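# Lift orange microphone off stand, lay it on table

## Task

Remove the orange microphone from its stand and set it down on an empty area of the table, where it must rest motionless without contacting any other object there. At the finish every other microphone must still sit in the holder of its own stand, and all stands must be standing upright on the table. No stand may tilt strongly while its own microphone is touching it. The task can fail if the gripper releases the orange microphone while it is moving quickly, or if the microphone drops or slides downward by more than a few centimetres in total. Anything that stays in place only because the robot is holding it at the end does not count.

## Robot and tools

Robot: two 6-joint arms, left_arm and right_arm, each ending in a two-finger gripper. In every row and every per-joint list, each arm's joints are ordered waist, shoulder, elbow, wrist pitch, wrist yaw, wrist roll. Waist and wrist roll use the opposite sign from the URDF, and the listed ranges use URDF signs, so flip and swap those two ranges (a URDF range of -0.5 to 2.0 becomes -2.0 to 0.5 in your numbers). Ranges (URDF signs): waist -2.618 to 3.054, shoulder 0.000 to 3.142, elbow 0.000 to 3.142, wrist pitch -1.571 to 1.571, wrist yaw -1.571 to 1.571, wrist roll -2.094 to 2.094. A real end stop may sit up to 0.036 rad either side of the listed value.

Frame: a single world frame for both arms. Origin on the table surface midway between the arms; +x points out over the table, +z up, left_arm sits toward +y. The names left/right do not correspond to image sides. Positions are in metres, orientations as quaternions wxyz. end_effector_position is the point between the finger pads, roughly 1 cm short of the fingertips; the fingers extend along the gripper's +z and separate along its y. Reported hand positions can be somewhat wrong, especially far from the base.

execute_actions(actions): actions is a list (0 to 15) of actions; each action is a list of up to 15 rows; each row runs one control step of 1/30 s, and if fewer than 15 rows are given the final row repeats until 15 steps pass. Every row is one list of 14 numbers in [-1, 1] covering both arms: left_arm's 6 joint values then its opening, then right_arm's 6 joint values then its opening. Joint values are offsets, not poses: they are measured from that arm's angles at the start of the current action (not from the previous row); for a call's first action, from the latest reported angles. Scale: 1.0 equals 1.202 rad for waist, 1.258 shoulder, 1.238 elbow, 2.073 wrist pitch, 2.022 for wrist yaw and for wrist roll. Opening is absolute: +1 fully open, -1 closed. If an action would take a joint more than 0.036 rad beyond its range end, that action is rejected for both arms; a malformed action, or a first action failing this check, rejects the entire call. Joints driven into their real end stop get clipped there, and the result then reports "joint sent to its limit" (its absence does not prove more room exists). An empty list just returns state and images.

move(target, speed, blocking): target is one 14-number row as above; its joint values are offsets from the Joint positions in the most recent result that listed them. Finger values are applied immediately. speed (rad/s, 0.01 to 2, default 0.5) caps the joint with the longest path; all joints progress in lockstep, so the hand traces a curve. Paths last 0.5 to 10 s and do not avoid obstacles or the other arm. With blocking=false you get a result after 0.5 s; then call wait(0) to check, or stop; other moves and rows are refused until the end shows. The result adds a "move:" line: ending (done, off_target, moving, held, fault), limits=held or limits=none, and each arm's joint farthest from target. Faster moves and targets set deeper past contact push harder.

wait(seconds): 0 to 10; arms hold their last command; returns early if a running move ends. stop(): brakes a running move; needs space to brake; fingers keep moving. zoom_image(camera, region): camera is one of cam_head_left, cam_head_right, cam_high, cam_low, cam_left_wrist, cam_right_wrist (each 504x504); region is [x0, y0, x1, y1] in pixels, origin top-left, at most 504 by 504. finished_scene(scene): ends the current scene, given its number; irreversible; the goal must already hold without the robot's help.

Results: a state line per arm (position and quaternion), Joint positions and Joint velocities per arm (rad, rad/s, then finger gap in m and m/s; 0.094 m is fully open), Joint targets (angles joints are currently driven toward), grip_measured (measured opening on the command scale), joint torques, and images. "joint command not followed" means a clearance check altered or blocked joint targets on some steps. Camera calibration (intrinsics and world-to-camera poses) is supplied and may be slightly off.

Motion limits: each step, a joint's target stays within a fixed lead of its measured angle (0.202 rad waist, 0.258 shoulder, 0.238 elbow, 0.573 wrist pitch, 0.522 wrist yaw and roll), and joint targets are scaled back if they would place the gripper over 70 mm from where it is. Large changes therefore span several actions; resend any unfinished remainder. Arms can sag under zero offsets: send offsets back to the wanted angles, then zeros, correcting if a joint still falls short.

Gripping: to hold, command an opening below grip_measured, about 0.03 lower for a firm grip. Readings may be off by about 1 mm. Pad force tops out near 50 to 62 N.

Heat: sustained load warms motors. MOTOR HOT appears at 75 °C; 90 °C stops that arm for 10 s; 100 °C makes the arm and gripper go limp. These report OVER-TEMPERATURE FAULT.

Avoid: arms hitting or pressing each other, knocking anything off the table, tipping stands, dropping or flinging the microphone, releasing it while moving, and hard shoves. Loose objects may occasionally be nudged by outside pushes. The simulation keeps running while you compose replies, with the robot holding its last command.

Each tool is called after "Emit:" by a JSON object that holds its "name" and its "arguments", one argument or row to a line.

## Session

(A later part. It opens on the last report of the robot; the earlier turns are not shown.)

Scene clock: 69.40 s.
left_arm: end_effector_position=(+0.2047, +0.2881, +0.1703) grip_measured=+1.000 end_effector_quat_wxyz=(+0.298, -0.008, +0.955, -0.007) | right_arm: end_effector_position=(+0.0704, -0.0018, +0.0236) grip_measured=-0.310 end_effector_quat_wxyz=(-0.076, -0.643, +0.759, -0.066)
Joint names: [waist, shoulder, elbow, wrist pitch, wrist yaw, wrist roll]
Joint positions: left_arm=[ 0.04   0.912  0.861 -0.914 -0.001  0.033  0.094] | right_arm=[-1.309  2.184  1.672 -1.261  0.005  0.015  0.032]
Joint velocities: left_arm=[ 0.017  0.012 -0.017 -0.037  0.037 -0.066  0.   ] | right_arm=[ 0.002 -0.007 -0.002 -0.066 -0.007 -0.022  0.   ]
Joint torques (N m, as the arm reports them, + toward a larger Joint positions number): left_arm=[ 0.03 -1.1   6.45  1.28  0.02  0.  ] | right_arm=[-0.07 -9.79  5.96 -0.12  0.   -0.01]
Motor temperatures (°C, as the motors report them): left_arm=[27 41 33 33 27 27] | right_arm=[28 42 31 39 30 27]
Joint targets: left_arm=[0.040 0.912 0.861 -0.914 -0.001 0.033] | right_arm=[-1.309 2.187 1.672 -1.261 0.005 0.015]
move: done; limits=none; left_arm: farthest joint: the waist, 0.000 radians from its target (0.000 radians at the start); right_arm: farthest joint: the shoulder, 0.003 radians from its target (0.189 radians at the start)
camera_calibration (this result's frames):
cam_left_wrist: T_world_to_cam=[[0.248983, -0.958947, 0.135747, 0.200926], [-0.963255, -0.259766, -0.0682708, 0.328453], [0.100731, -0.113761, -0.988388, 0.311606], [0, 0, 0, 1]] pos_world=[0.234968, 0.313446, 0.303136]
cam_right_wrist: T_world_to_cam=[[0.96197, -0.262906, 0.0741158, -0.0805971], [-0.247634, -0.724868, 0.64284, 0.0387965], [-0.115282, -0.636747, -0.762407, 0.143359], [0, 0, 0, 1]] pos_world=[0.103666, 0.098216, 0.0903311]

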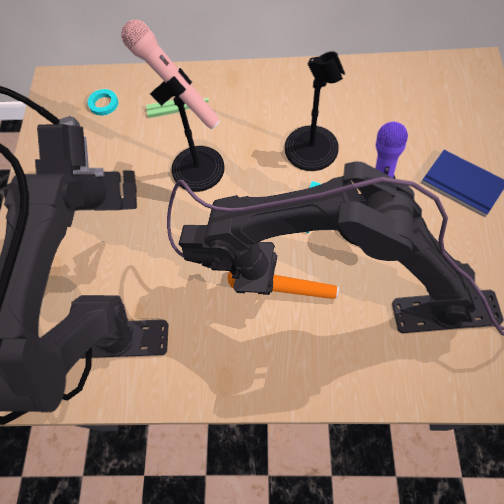

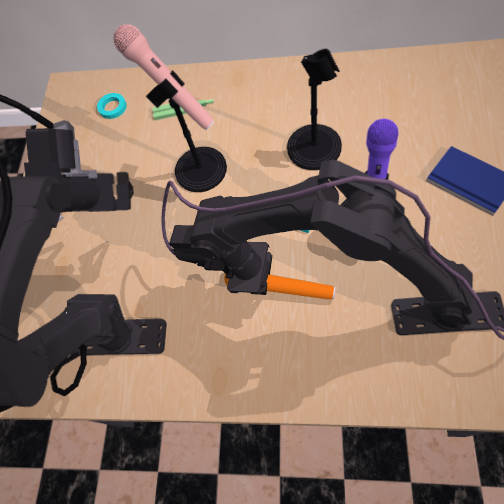

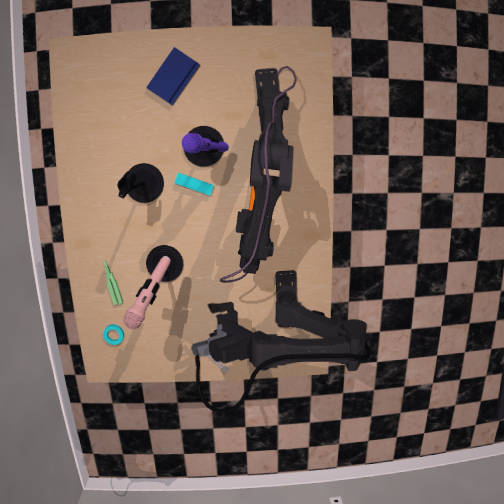

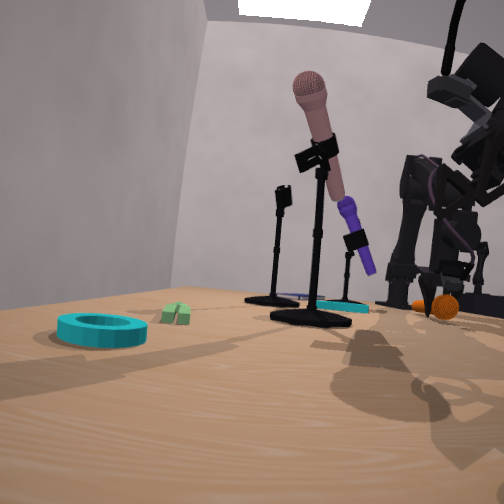

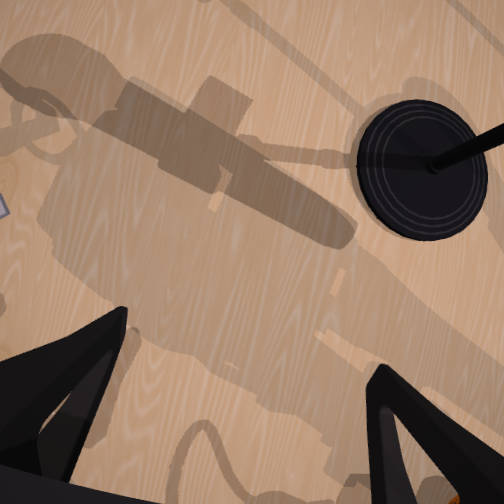

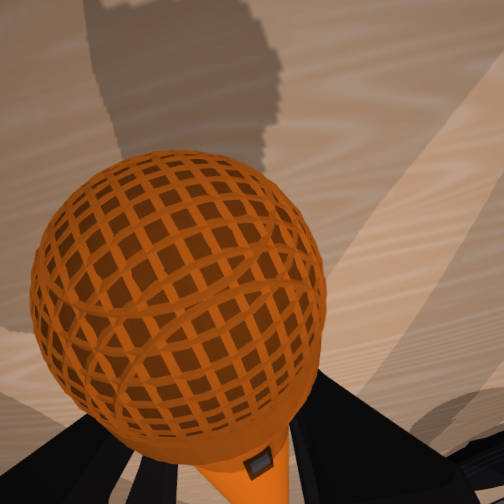

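Emit:
{"name": "move", "arguments": {
  "target": [0,0,0,0,0,0,1,0,0.025,0,0.015,0,0,-0.35],
  "speed": 0.05
}}

Emit:
{"name": "move", "arguments": {
  "target": [0,0,0,0,0,0,1,0,0,0,0,0,0,0.2]
}}

Emit:
{"name": "move", "arguments": {
  "target": [0,0,0,0,0,0,1,0,-0.18,0,-0.08,0,0,0.2]
}}

Scene clock: 72.97 s.
left_arm: end_effector_position=(+0.2047, +0.2881, +0.1703) grip_measured=+1.000 end_effector_quat_wxyz=(+0.298, -0.008, +0.955, -0.007) | right_arm: end_effector_position=(+0.0709, +0.0010, +0.0192) grip_measured=-0.310 end_effector_quat_wxyz=(-0.074, -0.643, +0.760, -0.064)
Joint names: [waist, shoulder, elbow, wrist pitch, wrist yaw, wrist roll]
Joint positions: left_arm=[ 0.04   0.912  0.861 -0.914 -0.001  0.033  0.094] | right_arm=[-1.309  2.194  1.672 -1.245  0.005  0.015  0.032]
Joint velocities: left_arm=[ 0.007 -0.022  0.002 -0.022 -0.037 -0.066  0.   ] | right_arm=[ 0.027 -0.017 -0.017  0.007  0.022  0.051  0.001]
Joint torques (N m, as the arm reports them, + toward a larger Joint positions number): left_arm=[ 0.02 -1.1   6.44  1.29  0.03  0.  ] | right_arm=[-0.06 -8.45  5.9   0.05  0.01 -0.01]
Motor temperatures (°C, as the motors report them): left_arm=[27 40 34 33 27 27] | right_arm=[28 42 31 38 30 27]
Joint targets: left_arm=[0.040 0.912 0.861 -0.914 -0.001 0.033] | right_arm=[-1.309 2.215 1.672 -1.230 0.005 0.015]
move: off_target (right_arm); limits=none; left_arm: farthest joint: the waist, 0.000 radians from its target (0.000 radians at the start); right_arm: farthest joint: the shoulder, 0.022 radians from its target (0.032 radians at the start)
camera_calibration (this result's frames):
cam_left_wrist: T_world_to_cam=[[0.248983, -0.958947, 0.135747, 0.200926], [-0.963255, -0.259766, -0.0682708, 0.328453], [0.100731, -0.113761, -0.988388, 0.311606], [0, 0, 0, 1]] pos_world=[0.234968, 0.313446, 0.303136]
cam_right_wrist: T_world_to_cam=[[0.961899, -0.263294, 0.0736602, -0.0800224], [-0.248252, -0.728235, 0.638784, 0.0438374], [-0.114546, -0.632733, -0.765852, 0.141879], [0, 0, 0, 1]] pos_world=[0.104108, 0.100626, 0.0865497]

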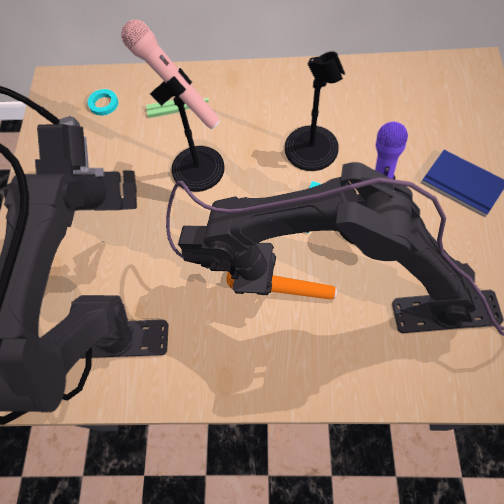

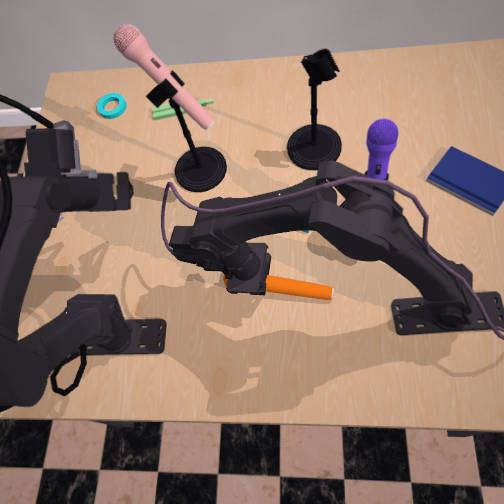

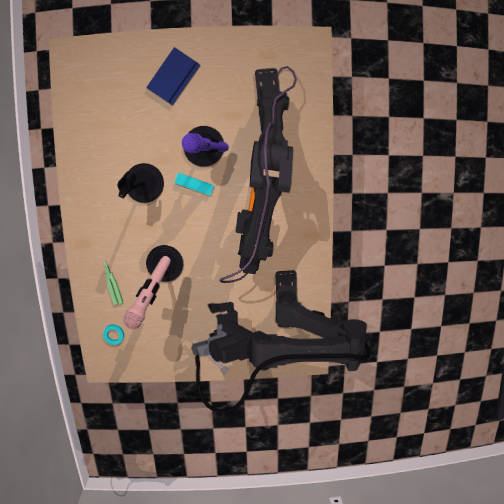

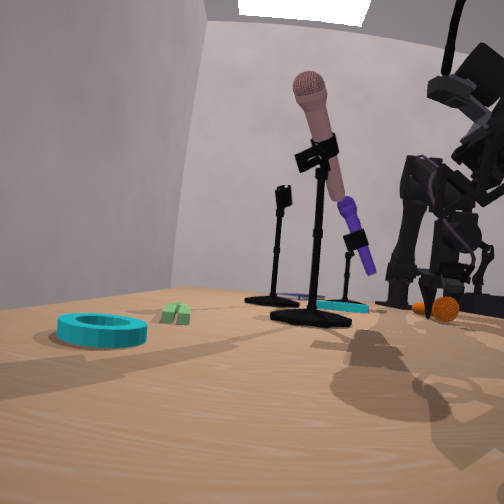

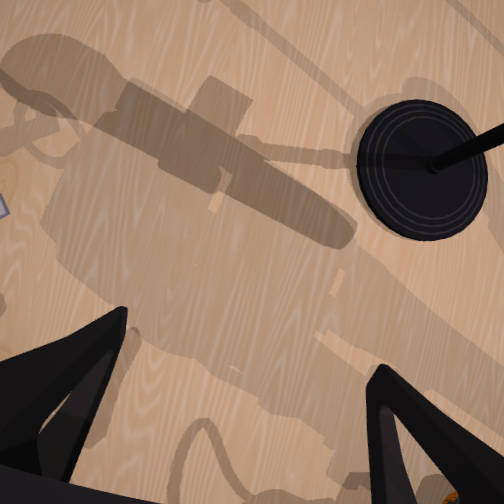

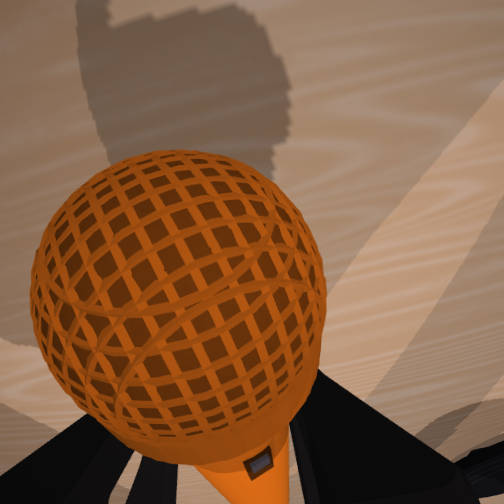

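Scene clock: 73.47 s.
left_arm: end_effector_position=(+0.2047, +0.2881, +0.1703) grip_measured=+1.000 end_effector_quat_wxyz=(+0.298, -0.008, +0.955, -0.007) | right_arm: end_effector_position=(+0.0708, +0.0004, +0.0193) grip_measured=+0.198 end_effector_quat_wxyz=(-0.075, -0.643, +0.759, -0.065)
Joint names: [waist, shoulder, elbow, wrist pitch, wrist yaw, wrist roll]
Joint positions: left_arm=[ 0.04   0.912  0.861 -0.914 -0.001  0.033  0.094] | right_arm=[-1.309  2.194  1.672 -1.247  0.005  0.015  0.056]
Joint velocities: left_arm=[ 0.022 -0.012 -0.012  0.022 -0.051 -0.022  0.   ] | right_arm=[-0.002 -0.007  0.002  0.037 -0.007 -0.007  0.   ]
Joint torques (N m, as the arm reports them, + toward a larger Joint positions number): left_arm=[ 0.03 -1.1   6.44  1.28  0.02  0.  ] | right_arm=[ -0.07 -10.06   5.9   -0.08   0.01  -0.01]
Motor temperatures (°C, as the motors report them): left_arm=[27 39 34 33 27 27] | right_arm=[28 42 31 38 30 27]
Joint targets: left_arm=[0.040 0.912 0.861 -0.914 -0.001 0.033] | right_arm=[-1.309 2.194 1.672 -1.245 0.006 0.015]
move: done; limits=none; left_arm: farthest joint: the waist, 0.000 radians from its target (0.000 radians at the start); right_arm: farthest joint: the wrist pitch, 0.002 radians from its target (0.000 radians at the start)
camera_calibration (this result's frames):
cam_left_wrist: T_world_to_cam=[[0.248983, -0.958947, 0.135747, 0.200926], [-0.963255, -0.259766, -0.0682708, 0.328453], [0.100731, -0.113761, -0.988388, 0.311606], [0, 0, 0, 1]] pos_world=[0.234968, 0.313446, 0.303136]
cam_right_wrist: T_world_to_cam=[[0.96193, -0.263128, 0.0738557, -0.0800844], [-0.247988, -0.726795, 0.640525, 0.0432883], [-0.114862, -0.634455, -0.764378, 0.1416], [0, 0, 0, 1]] pos_world=[0.104035, 0.100228, 0.0864235]

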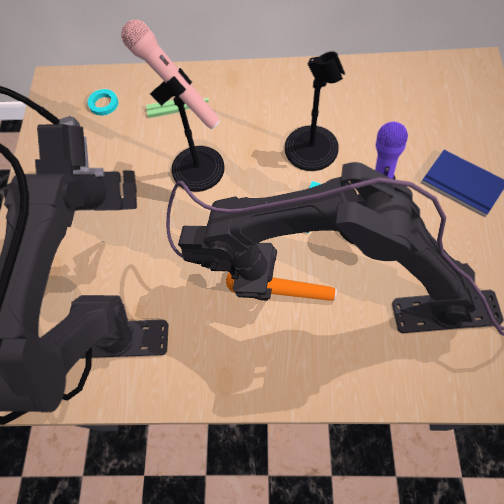

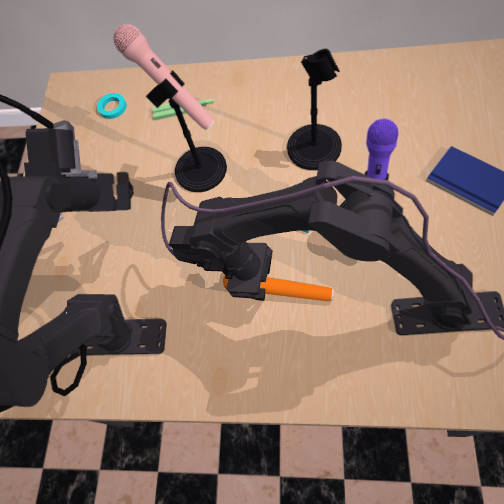

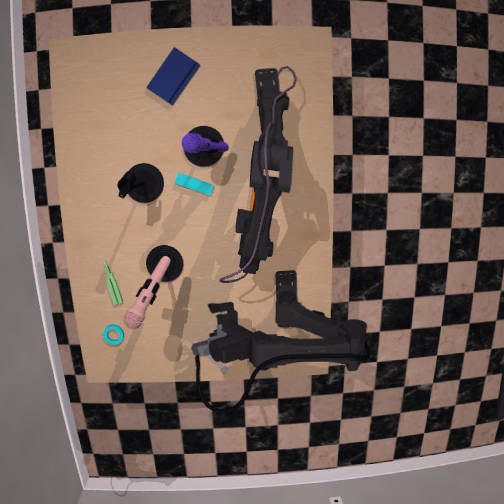

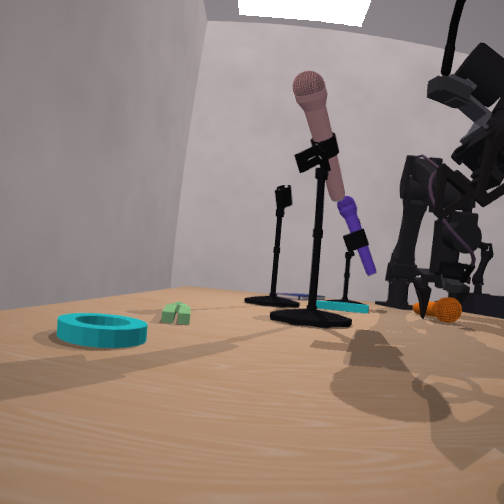

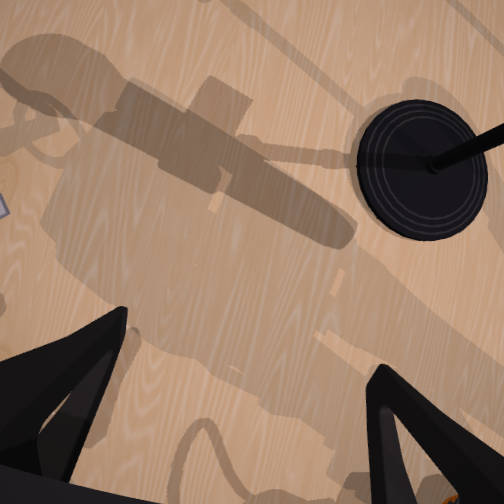

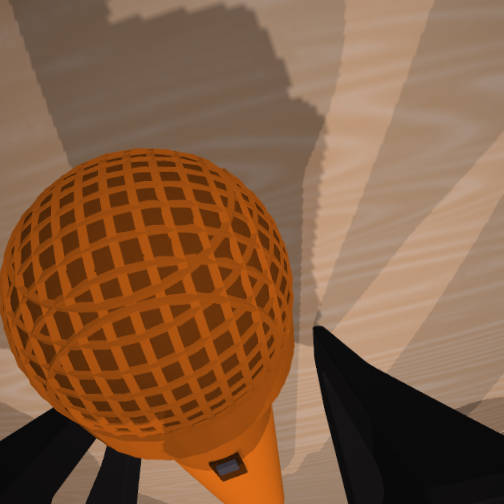

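Scene clock: 74.60 s.
left_arm: end_effector_position=(+0.2047, +0.2881, +0.1703) grip_measured=+1.000 end_effector_quat_wxyz=(+0.298, -0.008, +0.955, -0.007) | right_arm: end_effector_position=(+0.0664, -0.0239, +0.1001) grip_measured=+0.198 end_effector_quat_wxyz=(-0.049, -0.645, +0.762, -0.043)
Joint names: [waist, shoulder, elbow, wrist pitch, wrist yaw, wrist roll]
Joint positions: left_arm=[ 0.04   0.912  0.861 -0.914 -0.001  0.033  0.094] | right_arm=[-1.309  1.972  1.672 -1.401  0.005  0.015  0.056]
Joint velocities: left_arm=[-0.002  0.002  0.002  0.022 -0.081 -0.051  0.   ] | right_arm=[ 0.007 -0.007  0.002 -0.007  0.007  0.066 -0.001]
Joint torques (N m, as the arm reports them, + toward a larger Joint positions number): left_arm=[ 0.03 -1.11  6.46  1.28  0.02  0.  ] | right_arm=[-0.05 -9.04  6.17 -0.09  0.   -0.01]
Motor temperatures (°C, as the motors report them): left_arm=[27 39 34 33 27 27] | right_arm=[28 42 31 37 30 27]
Joint targets: left_arm=[0.040 0.912 0.861 -0.914 -0.001 0.033] | right_arm=[-1.309 1.968 1.672 -1.413 0.005 0.015]
move: done; limits=none; left_arm: farthest joint: the waist, 0.000 radians from its target (0.000 radians at the start); right_arm: farthest joint: the wrist pitch, 0.012 radians from its target (0.166 radians at the start)
camera_calibration (this result's frames):
cam_left_wrist: T_world_to_cam=[[0.248983, -0.958947, 0.135747, 0.200926], [-0.963255, -0.259766, -0.0682708, 0.328453], [0.100731, -0.113761, -0.988388, 0.311606], [0, 0, 0, 1]] pos_world=[0.234968, 0.313446, 0.303136]
cam_right_wrist: T_world_to_cam=[[0.961062, -0.267864, 0.0678946, -0.0876248], [-0.255509, -0.76782, 0.587509, -0.0224548], [-0.105242, -0.58198, -0.806364, 0.192242], [0, 0, 0, 1]] pos_world=[0.0987073, 0.0711683, 0.174159]

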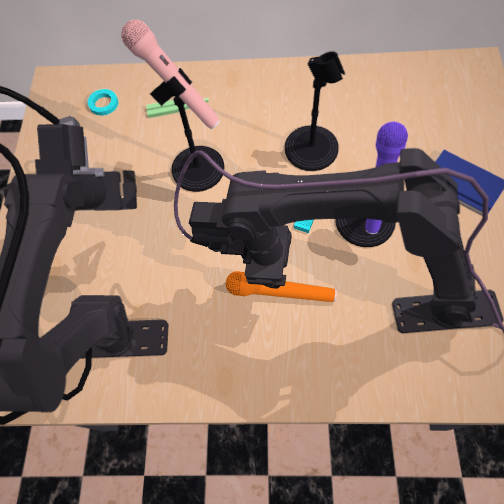

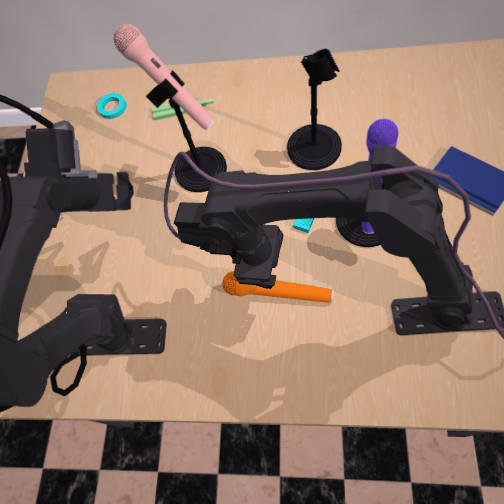

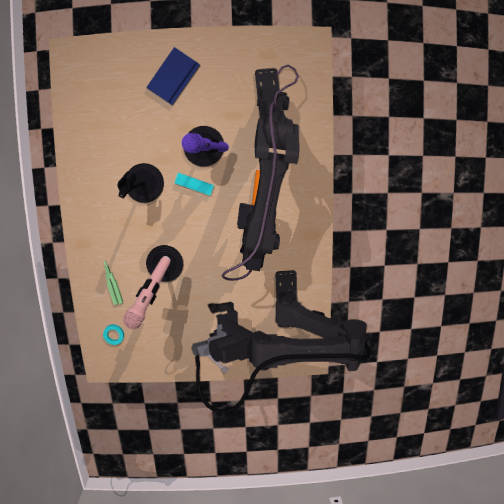

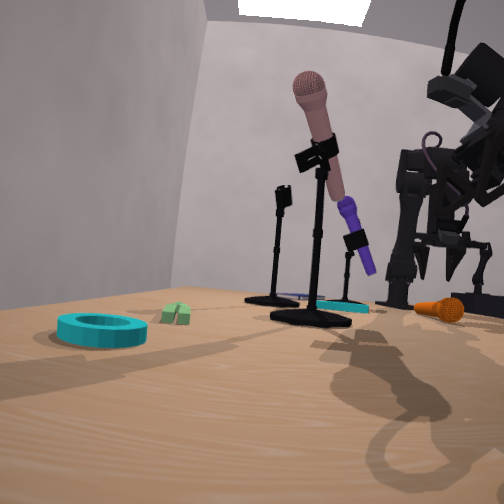

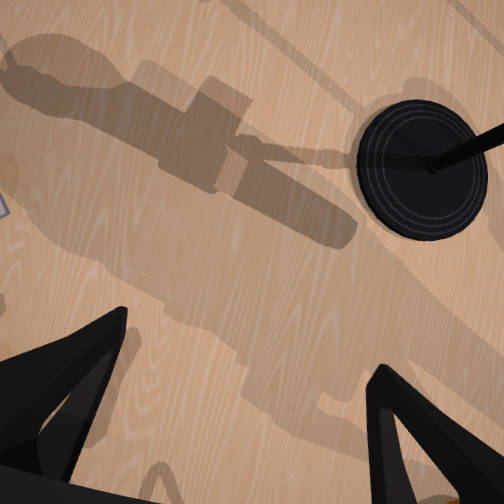

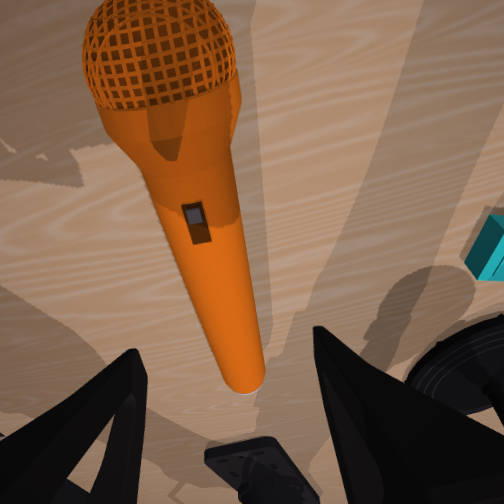

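Emit:
{"name": "finished_scene", "arguments": {
  "scene": 2
}}

The scene is finished: the task was done.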